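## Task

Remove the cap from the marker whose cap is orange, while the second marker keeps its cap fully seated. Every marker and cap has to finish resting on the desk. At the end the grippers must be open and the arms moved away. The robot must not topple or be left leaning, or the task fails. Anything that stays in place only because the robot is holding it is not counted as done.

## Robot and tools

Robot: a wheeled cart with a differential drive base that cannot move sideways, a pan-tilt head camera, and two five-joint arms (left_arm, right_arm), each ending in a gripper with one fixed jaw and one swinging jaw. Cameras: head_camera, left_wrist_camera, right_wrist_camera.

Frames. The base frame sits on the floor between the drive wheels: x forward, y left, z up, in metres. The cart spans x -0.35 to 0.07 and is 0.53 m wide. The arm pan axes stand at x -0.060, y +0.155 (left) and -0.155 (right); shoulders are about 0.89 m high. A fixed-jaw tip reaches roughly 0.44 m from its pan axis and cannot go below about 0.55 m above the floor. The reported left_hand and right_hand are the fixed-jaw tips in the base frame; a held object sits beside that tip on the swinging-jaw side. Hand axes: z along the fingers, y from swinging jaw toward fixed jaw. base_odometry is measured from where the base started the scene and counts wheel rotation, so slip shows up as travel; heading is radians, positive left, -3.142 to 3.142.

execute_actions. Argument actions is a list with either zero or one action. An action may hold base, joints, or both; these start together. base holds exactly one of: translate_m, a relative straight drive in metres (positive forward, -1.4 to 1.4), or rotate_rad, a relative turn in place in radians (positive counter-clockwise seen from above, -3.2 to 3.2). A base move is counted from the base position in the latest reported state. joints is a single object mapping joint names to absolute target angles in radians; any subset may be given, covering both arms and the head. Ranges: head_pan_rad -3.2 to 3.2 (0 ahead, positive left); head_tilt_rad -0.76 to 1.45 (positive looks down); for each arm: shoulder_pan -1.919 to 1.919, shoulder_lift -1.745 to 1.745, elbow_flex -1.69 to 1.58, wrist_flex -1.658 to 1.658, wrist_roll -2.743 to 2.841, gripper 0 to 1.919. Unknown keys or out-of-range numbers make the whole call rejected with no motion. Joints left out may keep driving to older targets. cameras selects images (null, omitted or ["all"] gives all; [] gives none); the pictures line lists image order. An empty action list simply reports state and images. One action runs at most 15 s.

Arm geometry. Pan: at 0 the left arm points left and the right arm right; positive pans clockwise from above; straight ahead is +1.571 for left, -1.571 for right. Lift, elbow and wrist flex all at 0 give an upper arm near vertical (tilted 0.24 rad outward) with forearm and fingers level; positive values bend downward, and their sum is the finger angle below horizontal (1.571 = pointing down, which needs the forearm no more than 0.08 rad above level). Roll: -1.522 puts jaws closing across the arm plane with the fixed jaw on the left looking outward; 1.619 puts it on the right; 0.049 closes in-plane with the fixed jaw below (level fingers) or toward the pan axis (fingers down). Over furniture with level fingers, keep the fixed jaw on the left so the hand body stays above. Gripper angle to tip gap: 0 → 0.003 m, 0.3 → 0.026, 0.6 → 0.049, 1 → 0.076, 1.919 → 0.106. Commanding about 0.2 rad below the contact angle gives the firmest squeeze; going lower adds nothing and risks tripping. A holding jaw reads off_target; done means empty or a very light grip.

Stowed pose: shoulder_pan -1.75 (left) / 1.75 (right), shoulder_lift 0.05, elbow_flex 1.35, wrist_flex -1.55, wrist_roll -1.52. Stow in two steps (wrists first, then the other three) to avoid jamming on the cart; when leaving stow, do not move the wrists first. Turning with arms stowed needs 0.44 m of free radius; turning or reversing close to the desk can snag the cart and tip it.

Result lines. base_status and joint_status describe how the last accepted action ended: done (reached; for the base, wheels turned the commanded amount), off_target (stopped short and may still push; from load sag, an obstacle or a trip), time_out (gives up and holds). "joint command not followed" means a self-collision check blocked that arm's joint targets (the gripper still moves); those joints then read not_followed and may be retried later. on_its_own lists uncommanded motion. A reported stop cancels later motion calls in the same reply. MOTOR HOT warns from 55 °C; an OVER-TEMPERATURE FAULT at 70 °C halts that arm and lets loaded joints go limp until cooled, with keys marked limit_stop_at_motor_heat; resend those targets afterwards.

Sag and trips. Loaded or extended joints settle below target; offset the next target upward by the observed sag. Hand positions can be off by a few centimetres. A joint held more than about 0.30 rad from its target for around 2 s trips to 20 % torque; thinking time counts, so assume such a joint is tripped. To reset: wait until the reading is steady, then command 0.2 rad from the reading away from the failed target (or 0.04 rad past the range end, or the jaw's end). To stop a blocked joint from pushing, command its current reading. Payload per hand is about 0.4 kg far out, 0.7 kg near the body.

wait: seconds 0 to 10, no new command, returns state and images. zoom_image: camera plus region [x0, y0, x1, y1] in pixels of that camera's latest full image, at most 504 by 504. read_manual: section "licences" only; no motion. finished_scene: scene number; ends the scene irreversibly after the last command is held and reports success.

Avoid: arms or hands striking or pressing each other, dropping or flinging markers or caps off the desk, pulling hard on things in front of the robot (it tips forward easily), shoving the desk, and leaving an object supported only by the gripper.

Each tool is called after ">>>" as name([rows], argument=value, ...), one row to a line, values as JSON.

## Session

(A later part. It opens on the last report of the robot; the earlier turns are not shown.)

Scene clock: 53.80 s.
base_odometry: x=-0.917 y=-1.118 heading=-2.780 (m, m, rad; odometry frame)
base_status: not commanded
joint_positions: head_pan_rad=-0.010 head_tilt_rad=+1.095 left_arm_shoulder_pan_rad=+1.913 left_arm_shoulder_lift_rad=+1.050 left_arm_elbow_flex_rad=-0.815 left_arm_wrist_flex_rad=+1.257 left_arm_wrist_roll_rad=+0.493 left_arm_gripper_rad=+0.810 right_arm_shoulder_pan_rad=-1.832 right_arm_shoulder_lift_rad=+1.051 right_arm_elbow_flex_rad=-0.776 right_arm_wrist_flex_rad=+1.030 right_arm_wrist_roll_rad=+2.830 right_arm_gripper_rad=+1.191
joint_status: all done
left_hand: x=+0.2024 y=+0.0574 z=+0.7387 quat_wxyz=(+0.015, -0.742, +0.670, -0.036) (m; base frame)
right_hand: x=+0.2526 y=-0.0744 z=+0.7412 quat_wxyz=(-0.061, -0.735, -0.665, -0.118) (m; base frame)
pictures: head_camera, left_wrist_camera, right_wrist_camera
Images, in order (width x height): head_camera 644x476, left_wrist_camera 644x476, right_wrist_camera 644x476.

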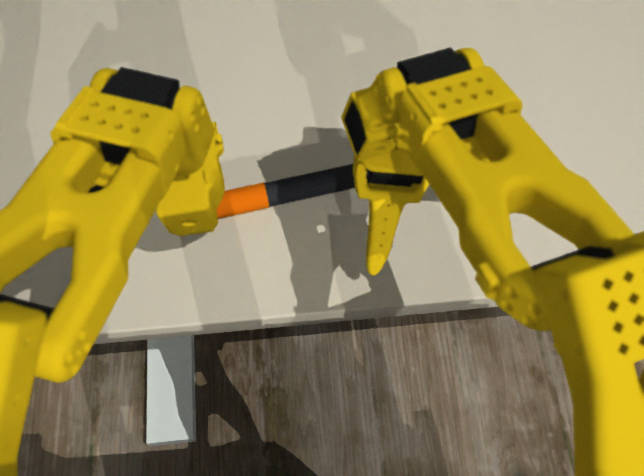

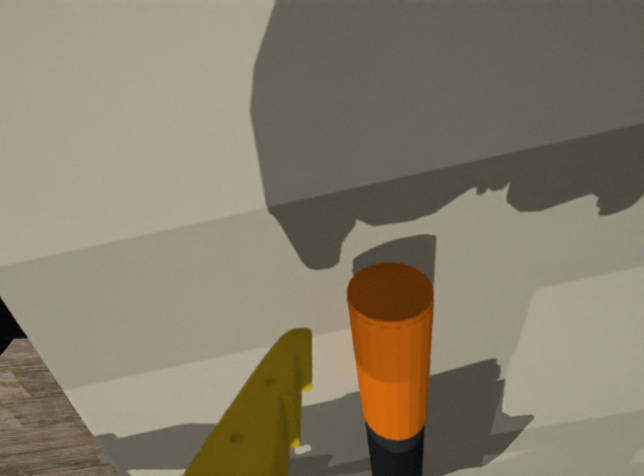

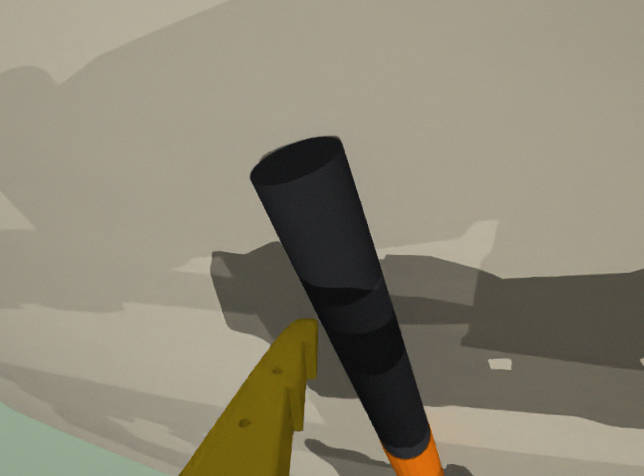

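>>> execute_actions([
  {"joints":{"right_arm_elbow_flex_rad":-0.70,"right_arm_wrist_flex_rad":0.94,"left_arm_elbow_flex_rad":-0.74,"left_arm_wrist_flex_rad":1.17}},
])

Scene clock: 54.77 s.
base_odometry: x=-0.917 y=-1.118 heading=-2.780 (m, m, rad; odometry frame)
base_status: not commanded
joint_positions: head_pan_rad=-0.010 head_tilt_rad=+1.095 left_arm_shoulder_pan_rad=+1.913 left_arm_shoulder_lift_rad=+1.050 left_arm_elbow_flex_rad=-0.736 left_arm_wrist_flex_rad=+1.178 left_arm_wrist_roll_rad=+0.493 left_arm_gripper_rad=+0.810 right_arm_shoulder_pan_rad=-1.830 right_arm_shoulder_lift_rad=+1.043 right_arm_elbow_flex_rad=-0.699 right_arm_wrist_flex_rad=+0.945 right_arm_wrist_roll_rad=+2.830 right_arm_gripper_rad=+1.191
joint_status: all done
left_hand: x=+0.2000 y=+0.0583 z=+0.7283 quat_wxyz=(+0.015, -0.742, +0.670, -0.036) (m; base frame)
right_hand: x=+0.2523 y=-0.0750 z=+0.7339 quat_wxyz=(-0.064, -0.734, -0.664, -0.125) (m; base frame)
pictures: head_camera, left_wrist_camera, right_wrist_camera
Images, in order (width x height): head_camera 644x476, left_wrist_camera 644x476, right_wrist_camera 644x476.

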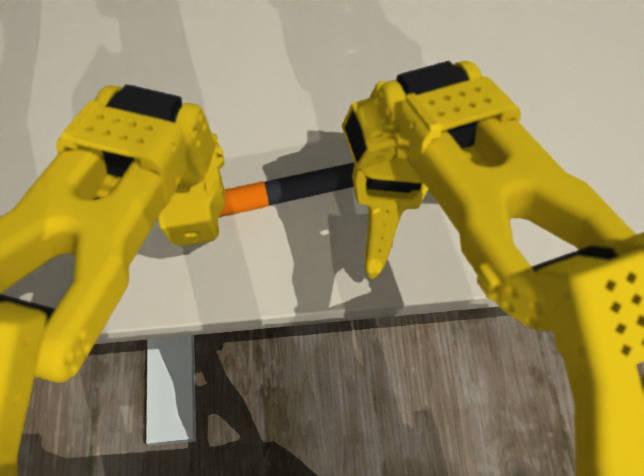

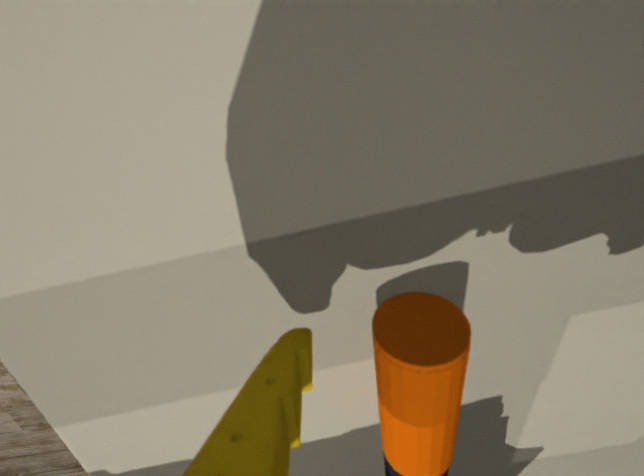

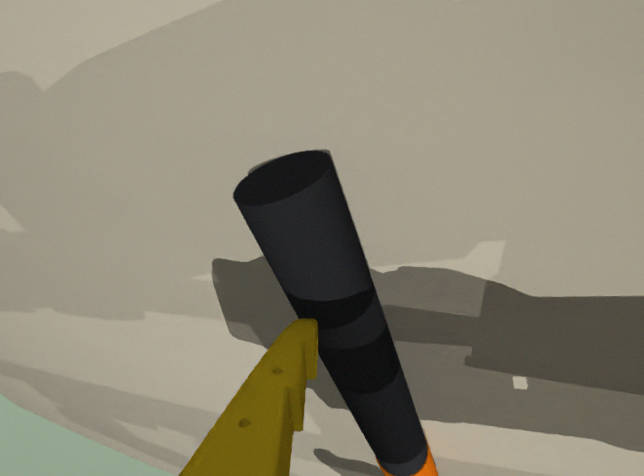

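>>> execute_actions([
  {"joints":{"right_arm_gripper_rad":0.0,"right_arm_elbow_flex_rad":-0.72,"left_arm_gripper_rad":1.0}},
])

>>> execute_actions([
  {"joints":{"right_arm_shoulder_pan_rad":-1.919}},
])

Scene clock: 56.30 s.
base_odometry: x=-0.917 y=-1.118 heading=-2.780 (m, m, rad; odometry frame)
base_status: not commanded
joint_positions: head_pan_rad=-0.010 head_tilt_rad=+1.095 left_arm_shoulder_pan_rad=+1.913 left_arm_shoulder_lift_rad=+1.050 left_arm_elbow_flex_rad=-0.736 left_arm_wrist_flex_rad=+1.178 left_arm_wrist_roll_rad=+0.493 left_arm_gripper_rad=+0.989 right_arm_shoulder_pan_rad=-1.830 right_arm_shoulder_lift_rad=+1.043 right_arm_elbow_flex_rad=-0.699 right_arm_wrist_flex_rad=+0.945 right_arm_wrist_roll_rad=+2.830 right_arm_gripper_rad=+0.010
joint_status: all done
left_hand: x=+0.2000 y=+0.0583 z=+0.7283 quat_wxyz=(+0.015, -0.742, +0.670, -0.036) (m; base frame)
right_hand: x=+0.2523 y=-0.0750 z=+0.7339 quat_wxyz=(-0.064, -0.734, -0.664, -0.125) (m; base frame)
pictures: head_camera, left_wrist_camera, right_wrist_camera
Images, in order (width x height): head_camera 644x476, left_wrist_camera 644x476, right_wrist_camera 644x476.

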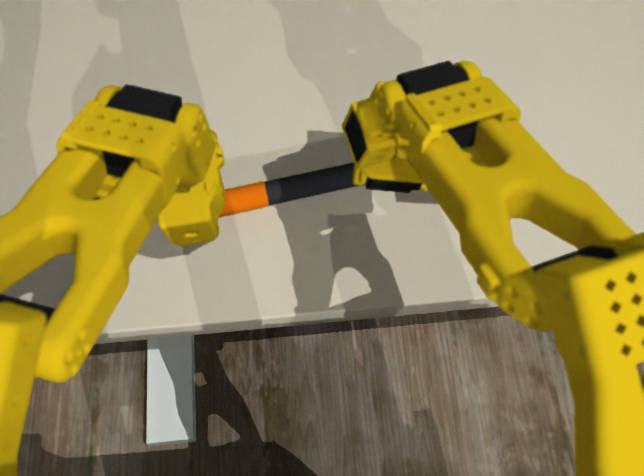

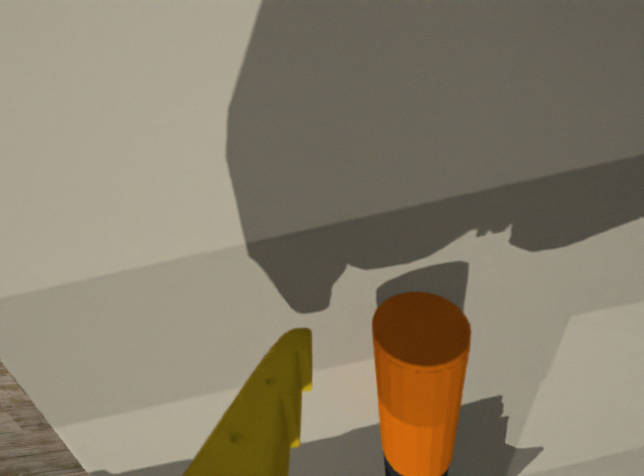

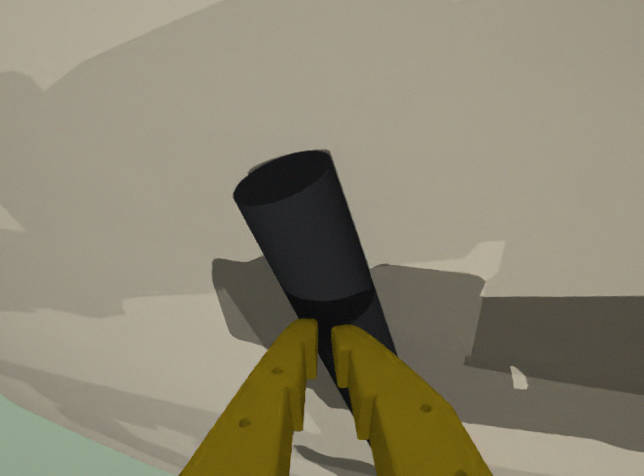

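Scene clock: 57.00 s.
base_odometry: x=-0.917 y=-1.118 heading=-2.780 (m, m, rad; odometry frame)
base_status: not commanded
joint_positions: head_pan_rad=-0.010 head_tilt_rad=+1.095 left_arm_shoulder_pan_rad=+1.913 left_arm_shoulder_lift_rad=+1.050 left_arm_elbow_flex_rad=-0.736 left_arm_wrist_flex_rad=+1.178 left_arm_wrist_roll_rad=+0.493 left_arm_gripper_rad=+0.989 right_arm_shoulder_pan_rad=-1.896 right_arm_shoulder_lift_rad=+1.043 right_arm_elbow_flex_rad=-0.699 right_arm_wrist_flex_rad=+0.945 right_arm_wrist_roll_rad=+2.830 right_arm_gripper_rad=+0.009
joint_status: right_arm_shoulder_pan_rad off_target (ended at -1.895, target -1.919)
joint sent to its limit — the command would take right_arm_shoulder_pan_rad past its lower limit, so that joint was sent only as far as its limit.
left_hand: x=+0.2000 y=+0.0583 z=+0.7283 quat_wxyz=(+0.015, -0.742, +0.670, -0.036) (m; base frame)
right_hand: x=+0.2463 y=-0.0546 z=+0.7339 quat_wxyz=(-0.060, -0.712, -0.688, -0.127) (m; base frame)
pictures: head_camera, left_wrist_camera, right_wrist_camera
Images, in order (width x height): head_camera 644x476, left_wrist_camera 644x476, right_wrist_camera 644x476.

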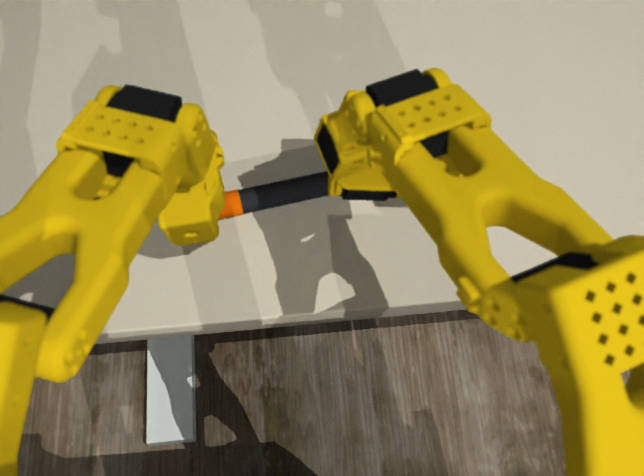

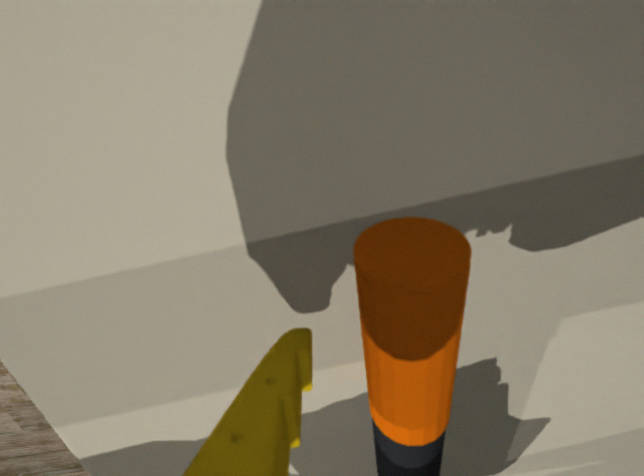

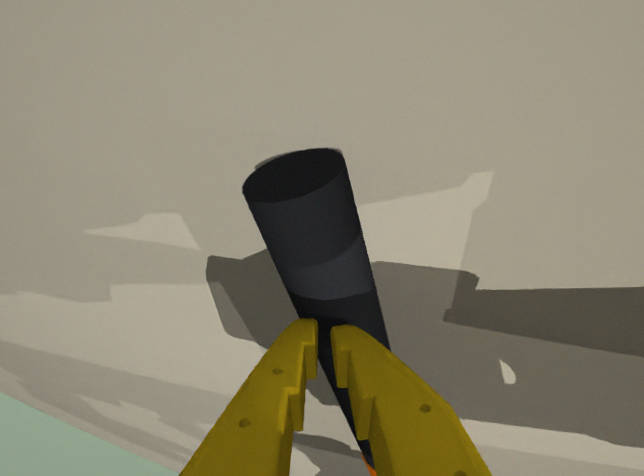

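>>> execute_actions([
  {"joints":{"right_arm_elbow_flex_rad":-0.80,"right_arm_wrist_flex_rad":0.93,"right_arm_gripper_rad":1.0,"right_arm_shoulder_pan_rad":-1.83}},
], cameras=["right_wrist_camera"])

>>> execute_actions([
  {"joints":{"right_arm_elbow_flex_rad":-0.58,"right_arm_wrist_flex_rad":0.74,"left_arm_elbow_flex_rad":-0.63,"left_arm_wrist_flex_rad":1.06}},
])

Scene clock: 58.60 s.
base_odometry: x=-0.917 y=-1.118 heading=-2.780 (m, m, rad; odometry frame)
base_status: not commanded
joint_positions: head_pan_rad=-0.010 head_tilt_rad=+1.095 left_arm_shoulder_pan_rad=+1.913 left_arm_shoulder_lift_rad=+1.050 left_arm_elbow_flex_rad=-0.736 left_arm_wrist_flex_rad=+1.178 left_arm_wrist_roll_rad=+0.493 left_arm_gripper_rad=+0.989 right_arm_shoulder_pan_rad=-1.841 right_arm_shoulder_lift_rad=+1.043 right_arm_elbow_flex_rad=-0.764 right_arm_wrist_flex_rad=+0.938 right_arm_wrist_roll_rad=+2.830 right_arm_gripper_rad=+0.990
joint_status: all done
left_hand: x=+0.2000 y=+0.0583 z=+0.7283 quat_wxyz=(+0.015, -0.742, +0.670, -0.036) (m; base frame)
right_hand: x=+0.2641 y=-0.0681 z=+0.7464 quat_wxyz=(-0.080, -0.727, -0.664, -0.157) (m; base frame)
pictures: right_wrist_camera
Images, in order (width x height): right_wrist_camera 644x476.

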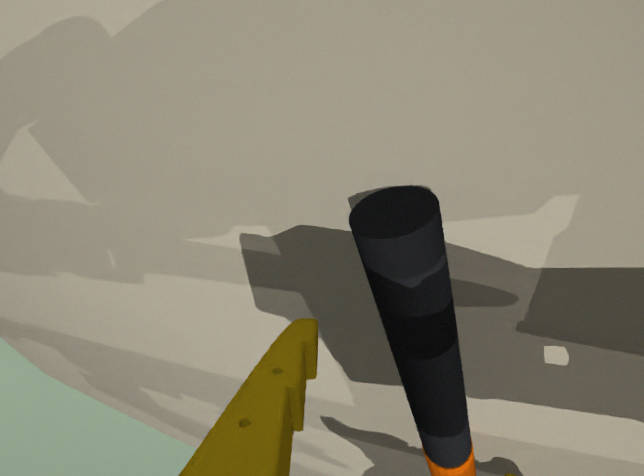

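Scene clock: 59.50 s.
base_odometry: x=-0.917 y=-1.118 heading=-2.780 (m, m, rad; odometry frame)
base_status: not commanded
joint_positions: head_pan_rad=-0.010 head_tilt_rad=+1.095 left_arm_shoulder_pan_rad=+1.913 left_arm_shoulder_lift_rad=+1.033 left_arm_elbow_flex_rad=-0.640 left_arm_wrist_flex_rad=+1.070 left_arm_wrist_roll_rad=+0.493 left_arm_gripper_rad=+0.989 right_arm_shoulder_pan_rad=-1.839 right_arm_shoulder_lift_rad=+1.026 right_arm_elbow_flex_rad=-0.581 right_arm_wrist_flex_rad=+0.752 right_arm_wrist_roll_rad=+2.830 right_arm_gripper_rad=+0.995
joint_status: all done
left_hand: x=+0.2008 y=+0.0580 z=+0.7203 quat_wxyz=(+0.021, -0.741, +0.669, -0.050) (m; base frame)
right_hand: x=+0.2597 y=-0.0699 z=+0.7284 quat_wxyz=(-0.084, -0.726, -0.662, -0.166) (m; base frame)
pictures: head_camera, left_wrist_camera, right_wrist_camera
Images, in order (width x height): head_camera 644x476, left_wrist_camera 644x476, right_wrist_camera 644x476.

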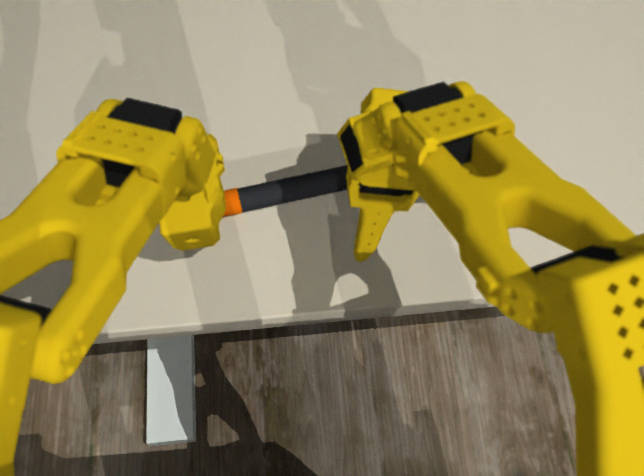

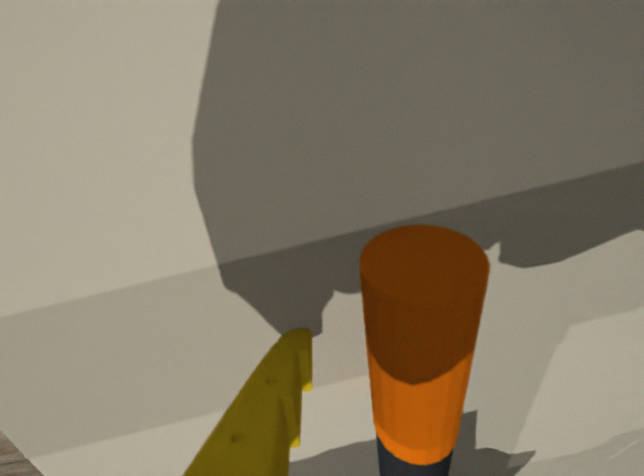

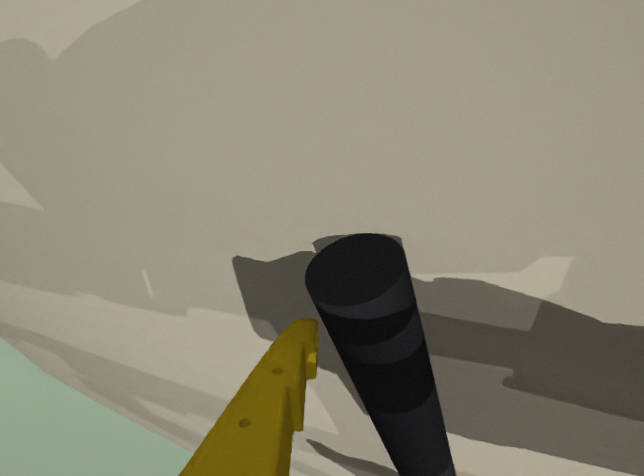

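Both on the desk, it seems. Close both.

>>> execute_actions([
  {"joints":{"right_arm_gripper_rad":0.0,"left_arm_gripper_rad":0.0,"right_arm_shoulder_lift_rad":1.02,"left_arm_shoulder_lift_rad":1.02}},
])

Scene clock: 61.13 s.
base_odometry: x=-0.916 y=-1.118 heading=-2.780 (m, m, rad; odometry frame)
base_status: not commanded
joint_positions: head_pan_rad=-0.010 head_tilt_rad=+1.095 left_arm_shoulder_pan_rad=+1.913 left_arm_shoulder_lift_rad=+1.029 left_arm_elbow_flex_rad=-0.636 left_arm_wrist_flex_rad=+1.060 left_arm_wrist_roll_rad=+0.499 left_arm_gripper_rad=+0.219 right_arm_shoulder_pan_rad=-1.839 right_arm_shoulder_lift_rad=+1.015 right_arm_elbow_flex_rad=-0.581 right_arm_wrist_flex_rad=+0.748 right_arm_wrist_roll_rad=+2.835 right_arm_gripper_rad=+0.009
joint_status: left_arm_gripper_rad off_target (ended at +0.219, target +0.000); the others done
left_hand: x=+0.2023 y=+0.0574 z=+0.7210 quat_wxyz=(+0.022, -0.743, +0.667, -0.055) (m; base frame)
right_hand: x=+0.2620 y=-0.0692 z=+0.7319 quat_wxyz=(-0.088, -0.723, -0.663, -0.172) (m; base frame)
pictures: head_camera, left_wrist_camera, right_wrist_camera
Images, in order (width x height): head_camera 644x476, left_wrist_camera 644x476, right_wrist_camera 644x476.

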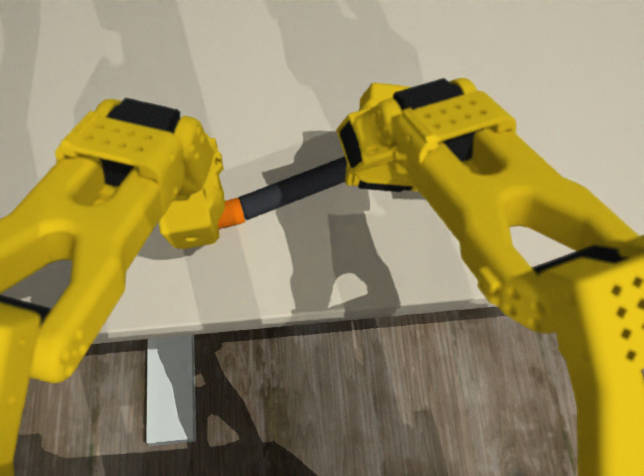

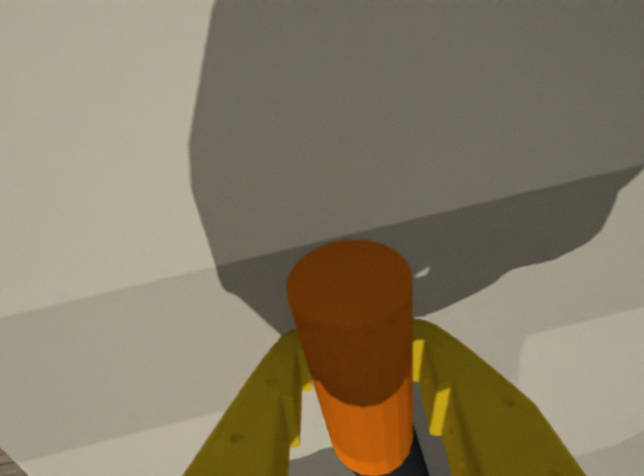

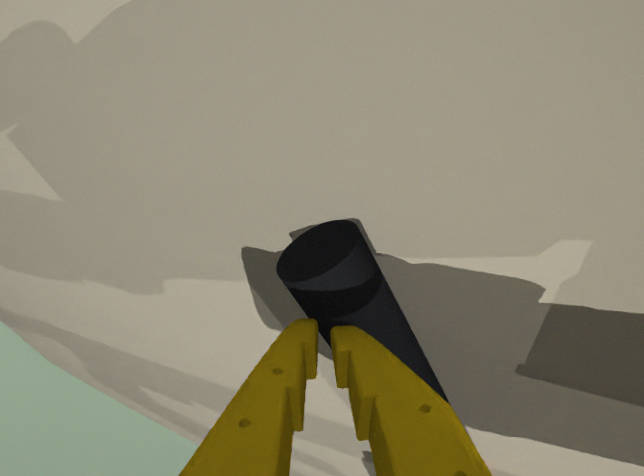

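>>> execute_actions([
  {"joints":{"right_arm_elbow_flex_rad":-0.80,"right_arm_wrist_flex_rad":0.85,"right_arm_gripper_rad":1.1,"right_arm_shoulder_pan_rad":-1.86}},
], cameras=["right_wrist_camera"])

>>> execute_actions([
  {"joints":{"right_arm_elbow_flex_rad":-0.55,"right_arm_wrist_flex_rad":0.60}},
])

Scene clock: 62.73 s.
base_odometry: x=-0.916 y=-1.118 heading=-2.780 (m, m, rad; odometry frame)
base_status: not commanded
joint_positions: head_pan_rad=-0.010 head_tilt_rad=+1.095 left_arm_shoulder_pan_rad=+1.913 left_arm_shoulder_lift_rad=+1.029 left_arm_elbow_flex_rad=-0.636 left_arm_wrist_flex_rad=+1.060 left_arm_wrist_roll_rad=+0.499 left_arm_gripper_rad=+0.218 right_arm_shoulder_pan_rad=-1.849 right_arm_shoulder_lift_rad=+1.041 right_arm_elbow_flex_rad=-0.762 right_arm_wrist_flex_rad=+0.846 right_arm_wrist_roll_rad=+2.835 right_arm_gripper_rad=+1.090
joint_status: all done
left_hand: x=+0.2023 y=+0.0574 z=+0.7210 quat_wxyz=(+0.022, -0.743, +0.667, -0.055) (m; base frame)
right_hand: x=+0.2762 y=-0.0620 z=+0.7530 quat_wxyz=(-0.100, -0.716, -0.662, -0.197) (m; base frame)
pictures: right_wrist_camera
Images, in order (width x height): right_wrist_camera 644x476.

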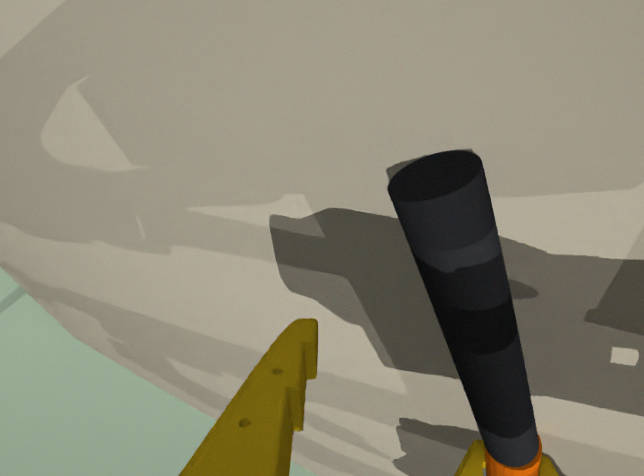

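Scene clock: 63.67 s.
base_odometry: x=-0.916 y=-1.118 heading=-2.780 (m, m, rad; odometry frame)
base_status: not commanded
joint_positions: head_pan_rad=-0.010 head_tilt_rad=+1.095 left_arm_shoulder_pan_rad=+1.913 left_arm_shoulder_lift_rad=+1.029 left_arm_elbow_flex_rad=-0.636 left_arm_wrist_flex_rad=+1.060 left_arm_wrist_roll_rad=+0.499 left_arm_gripper_rad=+0.218 right_arm_shoulder_pan_rad=-1.849 right_arm_shoulder_lift_rad=+1.026 right_arm_elbow_flex_rad=-0.557 right_arm_wrist_flex_rad=+0.616 right_arm_wrist_roll_rad=+2.835 right_arm_gripper_rad=+1.098
joint_status: all done
left_hand: x=+0.2023 y=+0.0574 z=+0.7210 quat_wxyz=(+0.022, -0.743, +0.667, -0.055) (m; base frame)
right_hand: x=+0.2730 y=-0.0629 z=+0.7336 quat_wxyz=(-0.109, -0.713, -0.659, -0.215) (m; base frame)
pictures: head_camera, left_wrist_camera, right_wrist_camera
Images, in order (width x height): head_camera 644x476, left_wrist_camera 644x476, right_wrist_camera 644x476.

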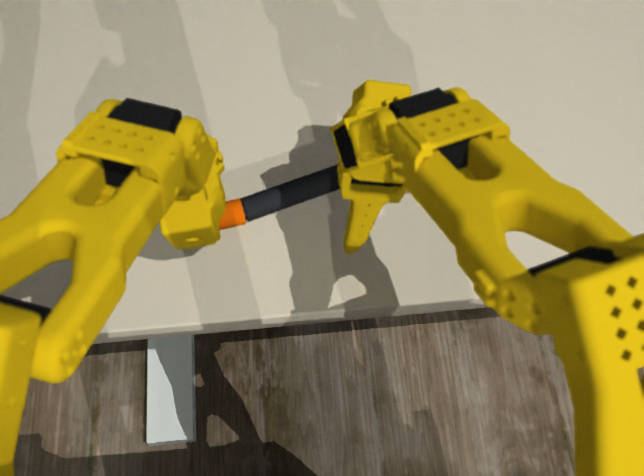

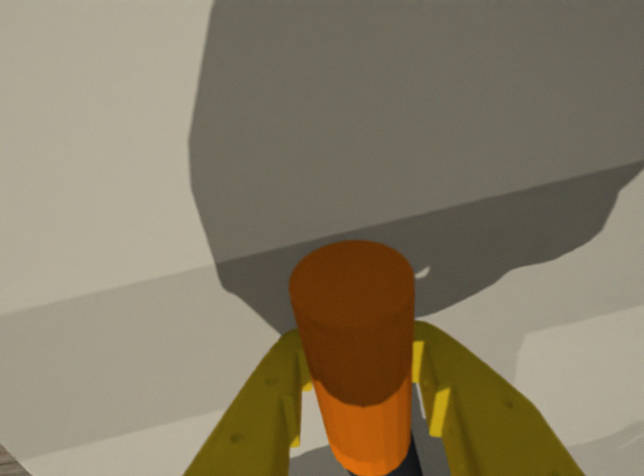

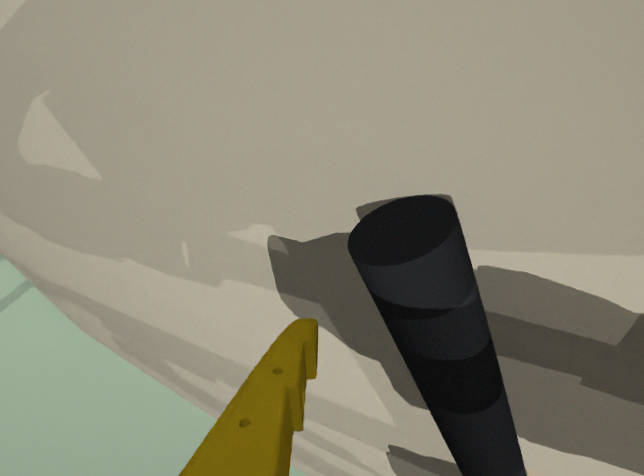

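>>> execute_actions([
  {"joints":{"right_arm_elbow_flex_rad":-0.72,"right_arm_wrist_flex_rad":0.88,"right_arm_gripper_rad":0.6}},
], cameras=["right_wrist_camera"])

>>> execute_actions([
  {"joints":{"right_arm_elbow_flex_rad":-0.48,"right_arm_wrist_flex_rad":0.64}},
])

Scene clock: 65.13 s.
base_odometry: x=-0.916 y=-1.118 heading=-2.780 (m, m, rad; odometry frame)
base_status: not commanded
joint_positions: head_pan_rad=-0.010 head_tilt_rad=+1.095 left_arm_shoulder_pan_rad=+1.913 left_arm_shoulder_lift_rad=+1.029 left_arm_elbow_flex_rad=-0.636 left_arm_wrist_flex_rad=+1.060 left_arm_wrist_roll_rad=+0.499 left_arm_gripper_rad=+0.218 right_arm_shoulder_pan_rad=-1.850 right_arm_shoulder_lift_rad=+1.041 right_arm_elbow_flex_rad=-0.684 right_arm_wrist_flex_rad=+0.875 right_arm_wrist_roll_rad=+2.835 right_arm_gripper_rad=+0.609
joint_status: all done
left_hand: x=+0.2023 y=+0.0574 z=+0.7210 quat_wxyz=(+0.022, -0.743, +0.667, -0.055) (m; base frame)
right_hand: x=+0.2583 y=-0.0666 z=+0.7355 quat_wxyz=(-0.076, -0.723, -0.670, -0.150) (m; base frame)
pictures: right_wrist_camera
Images, in order (width x height): right_wrist_camera 644x476.

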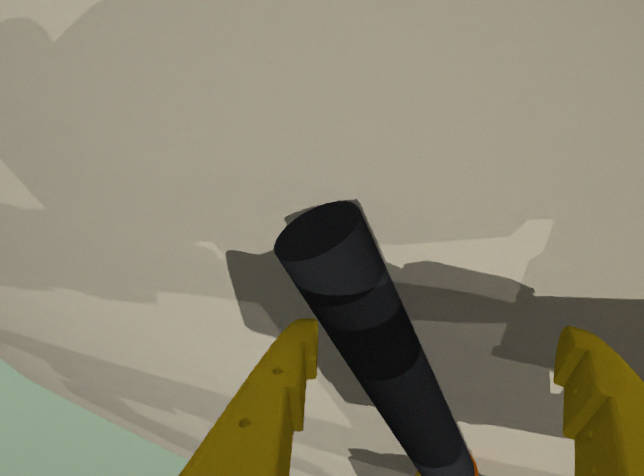

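Scene clock: 66.07 s.
base_odometry: x=-0.916 y=-1.118 heading=-2.780 (m, m, rad; odometry frame)
base_status: not commanded
joint_positions: head_pan_rad=-0.010 head_tilt_rad=+1.095 left_arm_shoulder_pan_rad=+1.913 left_arm_shoulder_lift_rad=+1.029 left_arm_elbow_flex_rad=-0.636 left_arm_wrist_flex_rad=+1.060 left_arm_wrist_roll_rad=+0.499 left_arm_gripper_rad=+0.218 right_arm_shoulder_pan_rad=-1.850 right_arm_shoulder_lift_rad=+0.997 right_arm_elbow_flex_rad=-0.520 right_arm_wrist_flex_rad=+0.646 right_arm_wrist_roll_rad=+2.835 right_arm_gripper_rad=+0.609
joint_status: all done
left_hand: x=+0.2023 y=+0.0574 z=+0.7210 quat_wxyz=(+0.022, -0.743, +0.667, -0.055) (m; base frame)
right_hand: x=+0.2662 y=-0.0643 z=+0.7328 quat_wxyz=(-0.100, -0.715, -0.663, -0.198) (m; base frame)
pictures: head_camera, left_wrist_camera, right_wrist_camera
Images, in order (width x height): head_camera 644x476, left_wrist_camera 644x476, right_wrist_camera 644x476.

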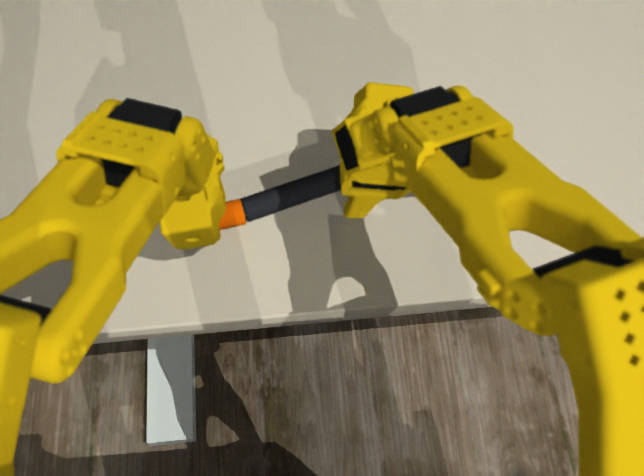

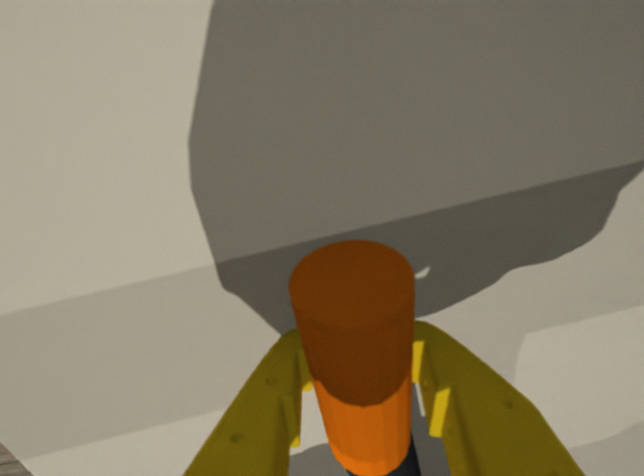

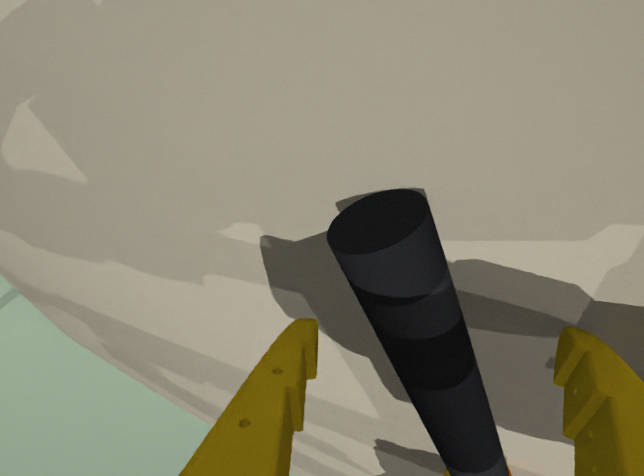

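>>> execute_actions([
  {"joints":{"right_arm_gripper_rad":0.0,"right_arm_shoulder_lift_rad":1.0,"right_arm_elbow_flex_rad":-0.52}},
])

Scene clock: 67.67 s.
base_odometry: x=-0.916 y=-1.118 heading=-2.780 (m, m, rad; odometry frame)
base_status: not commanded
joint_positions: head_pan_rad=-0.010 head_tilt_rad=+1.095 left_arm_shoulder_pan_rad=+1.909 left_arm_shoulder_lift_rad=+1.029 left_arm_elbow_flex_rad=-0.636 left_arm_wrist_flex_rad=+1.053 left_arm_wrist_roll_rad=+0.504 left_arm_gripper_rad=+0.220 right_arm_shoulder_pan_rad=-1.861 right_arm_shoulder_lift_rad=+0.998 right_arm_elbow_flex_rad=-0.518 right_arm_wrist_flex_rad=+0.646 right_arm_wrist_roll_rad=+2.836 right_arm_gripper_rad=+0.009
joint_status: all done
left_hand: x=+0.2037 y=+0.0583 z=+0.7211 quat_wxyz=(+0.024, -0.746, +0.663, -0.058) (m; base frame)
right_hand: x=+0.2647 y=-0.0609 z=+0.7321 quat_wxyz=(-0.099, -0.711, -0.667, -0.197) (m; base frame)
pictures: head_camera, left_wrist_camera, right_wrist_camera
Images, in order (width x height): head_camera 644x476, left_wrist_camera 644x476, right_wrist_camera 644x476.

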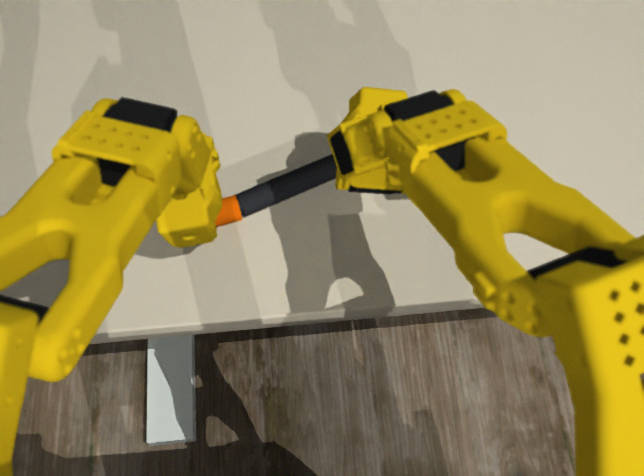

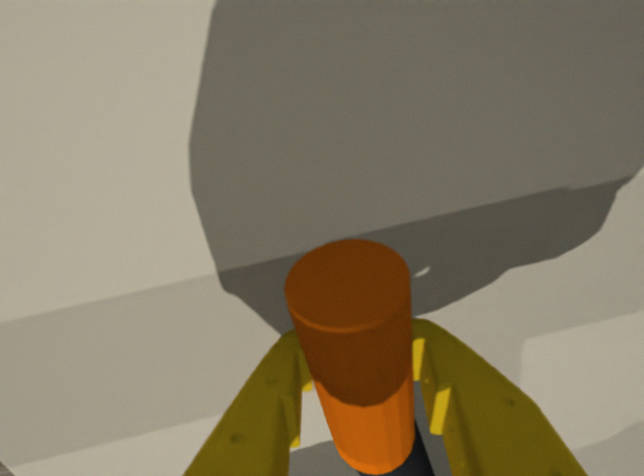

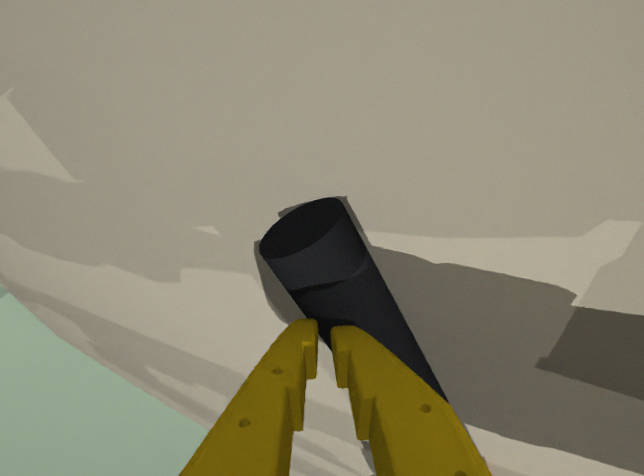

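>>> execute_actions([
  {"joints":{"right_arm_elbow_flex_rad":-0.75,"right_arm_wrist_flex_rad":0.80,"right_arm_gripper_rad":0.8,"right_arm_shoulder_pan_rad":-1.85}},
], cameras=[])

>>> execute_actions([
  {"joints":{"left_arm_elbow_flex_rad":-0.88,"left_arm_wrist_flex_rad":1.30}},
])

Scene clock: 69.17 s.
base_odometry: x=-0.916 y=-1.118 heading=-2.780 (m, m, rad; odometry frame)
base_status: not commanded
joint_positions: head_pan_rad=-0.010 head_tilt_rad=+1.095 left_arm_shoulder_pan_rad=+1.909 left_arm_shoulder_lift_rad=+1.029 left_arm_elbow_flex_rad=-0.634 left_arm_wrist_flex_rad=+1.053 left_arm_wrist_roll_rad=+0.504 left_arm_gripper_rad=+0.218 right_arm_shoulder_pan_rad=-1.853 right_arm_shoulder_lift_rad=+1.023 right_arm_elbow_flex_rad=-0.712 right_arm_wrist_flex_rad=+0.795 right_arm_wrist_roll_rad=+2.836 right_arm_gripper_rad=+0.790
joint_status: all done
left_hand: x=+0.2034 y=+0.0584 z=+0.7208 quat_wxyz=(+0.023, -0.746, +0.663, -0.057) (m; base frame)
right_hand: x=+0.2766 y=-0.0602 z=+0.7522 quat_wxyz=(-0.104, -0.712, -0.663, -0.206) (m; base frame)
pictures: none
No camera images: the call's "cameras" was empty. Leave "cameras" out to get every camera's image.

Scene clock: 70.10 s.
base_odometry: x=-0.916 y=-1.118 heading=-2.780 (m, m, rad; odometry frame)
base_status: not commanded
joint_positions: head_pan_rad=-0.010 head_tilt_rad=+1.095 left_arm_shoulder_pan_rad=+1.912 left_arm_shoulder_lift_rad=+1.041 left_arm_elbow_flex_rad=-0.848 left_arm_wrist_flex_rad=+1.296 left_arm_wrist_roll_rad=+0.504 left_arm_gripper_rad=+0.218 right_arm_shoulder_pan_rad=-1.853 right_arm_shoulder_lift_rad=+1.023 right_arm_elbow_flex_rad=-0.712 right_arm_wrist_flex_rad=+0.795 right_arm_wrist_roll_rad=+2.836 right_arm_gripper_rad=+0.791
joint_status: all done
left_hand: x=+0.2037 y=+0.0573 z=+0.7453 quat_wxyz=(+0.015, -0.746, +0.665, -0.038) (m; base frame)
right_hand: x=+0.2766 y=-0.0602 z=+0.7522 quat_wxyz=(-0.104, -0.712, -0.663, -0.206) (m; base frame)
pictures: head_camera, left_wrist_camera, right_wrist_camera
Images, in order (width x height): head_camera 644x476, left_wrist_camera 644x476, right_wrist_camera 644x476.

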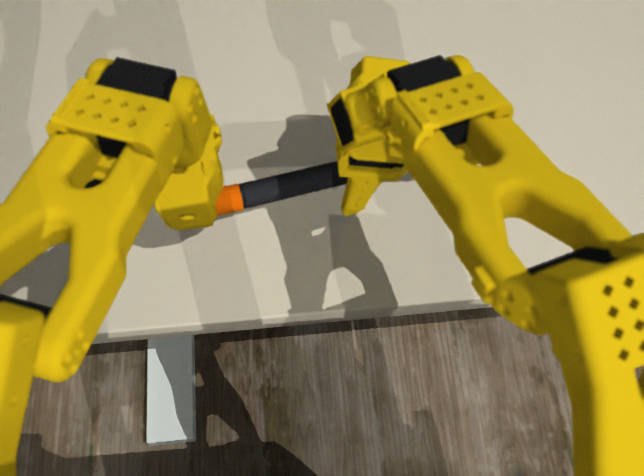

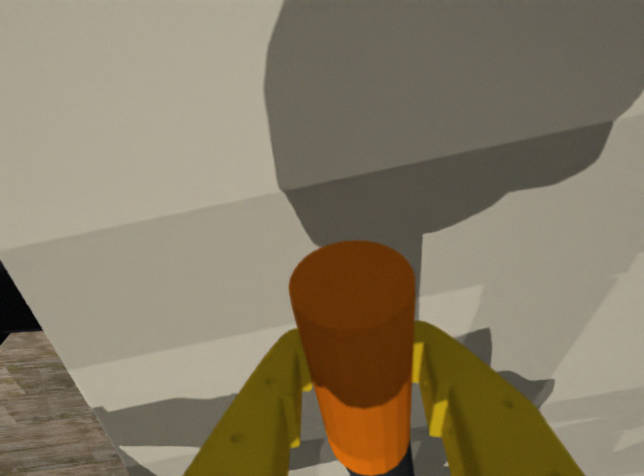

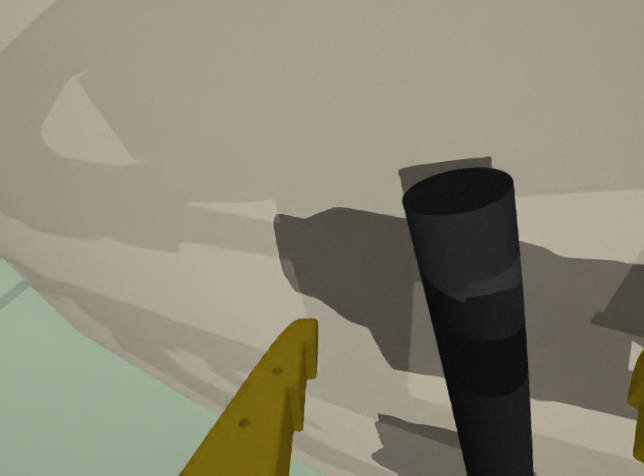

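Lifted rigidly. Lower the right a bit with less tilt, then close.

>>> execute_actions([
  {"joints":{"right_arm_elbow_flex_rad":-0.66,"right_arm_wrist_flex_rad":0.82}},
], cameras=["right_wrist_camera"])

>>> execute_actions([
  {"joints":{"right_arm_gripper_rad":0.0}},
])

Scene clock: 71.03 s.
base_odometry: x=-0.916 y=-1.118 heading=-2.780 (m, m, rad; odometry frame)
base_status: not commanded
joint_positions: head_pan_rad=-0.010 head_tilt_rad=+1.095 left_arm_shoulder_pan_rad=+1.912 left_arm_shoulder_lift_rad=+1.041 left_arm_elbow_flex_rad=-0.848 left_arm_wrist_flex_rad=+1.296 left_arm_wrist_roll_rad=+0.504 left_arm_gripper_rad=+0.218 right_arm_shoulder_pan_rad=-1.853 right_arm_shoulder_lift_rad=+1.024 right_arm_elbow_flex_rad=-0.655 right_arm_wrist_flex_rad=+0.815 right_arm_wrist_roll_rad=+2.836 right_arm_gripper_rad=+0.791
joint_status: all done
left_hand: x=+0.2037 y=+0.0573 z=+0.7453 quat_wxyz=(+0.015, -0.746, +0.665, -0.038) (m; base frame)
right_hand: x=+0.2637 y=-0.0639 z=+0.7388 quat_wxyz=(-0.086, -0.718, -0.669, -0.171) (m; base frame)
pictures: right_wrist_camera
Images, in order (width x height): right_wrist_camera 644x476.

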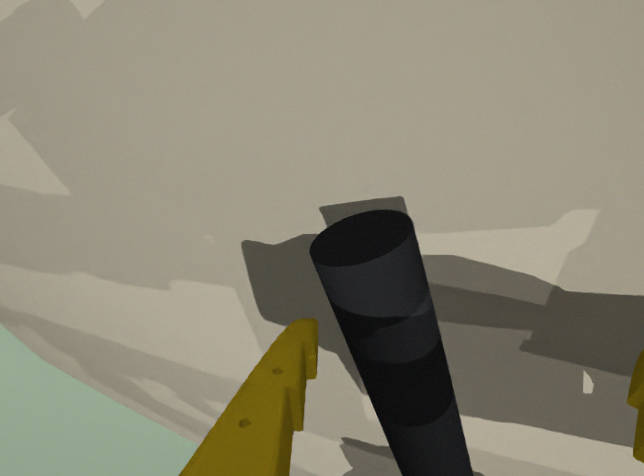

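Scene clock: 72.17 s.
base_odometry: x=-0.916 y=-1.118 heading=-2.780 (m, m, rad; odometry frame)
base_status: not commanded
joint_positions: head_pan_rad=-0.010 head_tilt_rad=+1.095 left_arm_shoulder_pan_rad=+1.912 left_arm_shoulder_lift_rad=+1.043 left_arm_elbow_flex_rad=-0.864 left_arm_wrist_flex_rad=+1.296 left_arm_wrist_roll_rad=+0.504 left_arm_gripper_rad=+0.217 right_arm_shoulder_pan_rad=-1.853 right_arm_shoulder_lift_rad=+1.023 right_arm_elbow_flex_rad=-0.646 right_arm_wrist_flex_rad=+0.820 right_arm_wrist_roll_rad=+2.836 right_arm_gripper_rad=+0.011
joint_status: all done
left_hand: x=+0.2063 y=+0.0564 z=+0.7473 quat_wxyz=(+0.018, -0.745, +0.665, -0.045) (m; base frame)
right_hand: x=+0.2616 y=-0.0645 z=+0.7372 quat_wxyz=(-0.084, -0.719, -0.669, -0.166) (m; base frame)
pictures: head_camera, left_wrist_camera, right_wrist_camera
Images, in order (width x height): head_camera 644x476, left_wrist_camera 644x476, right_wrist_camera 644x476.

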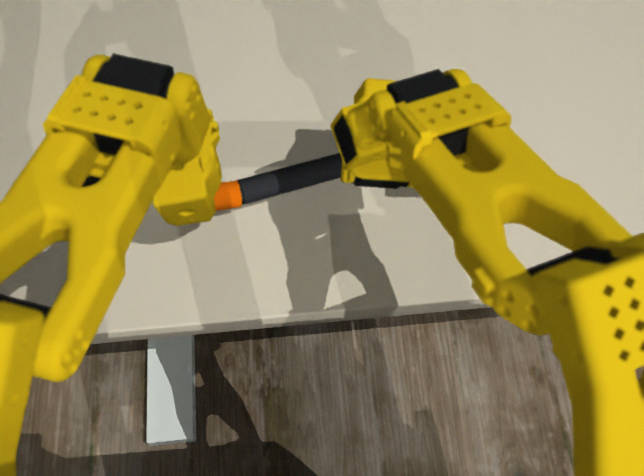

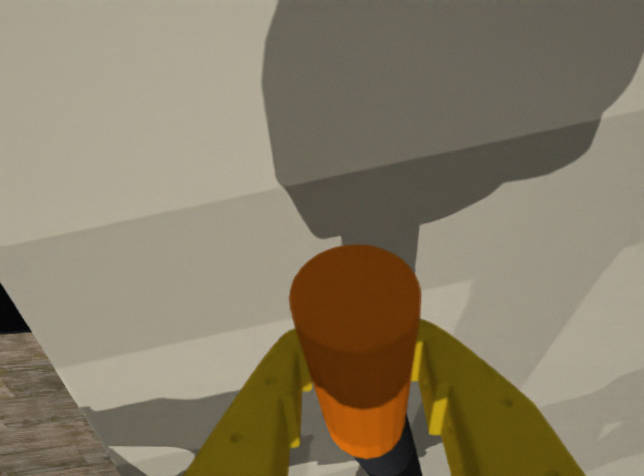

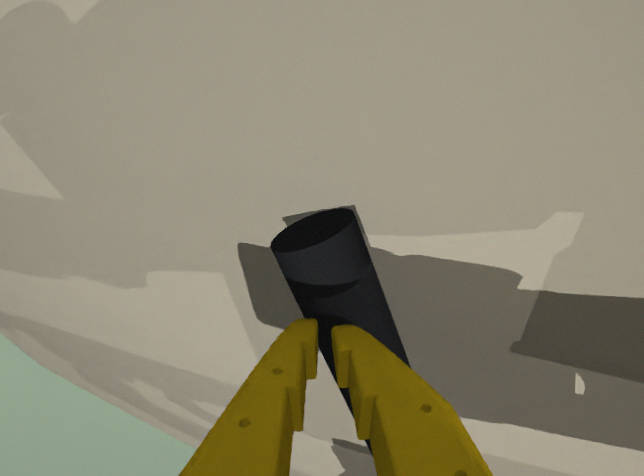

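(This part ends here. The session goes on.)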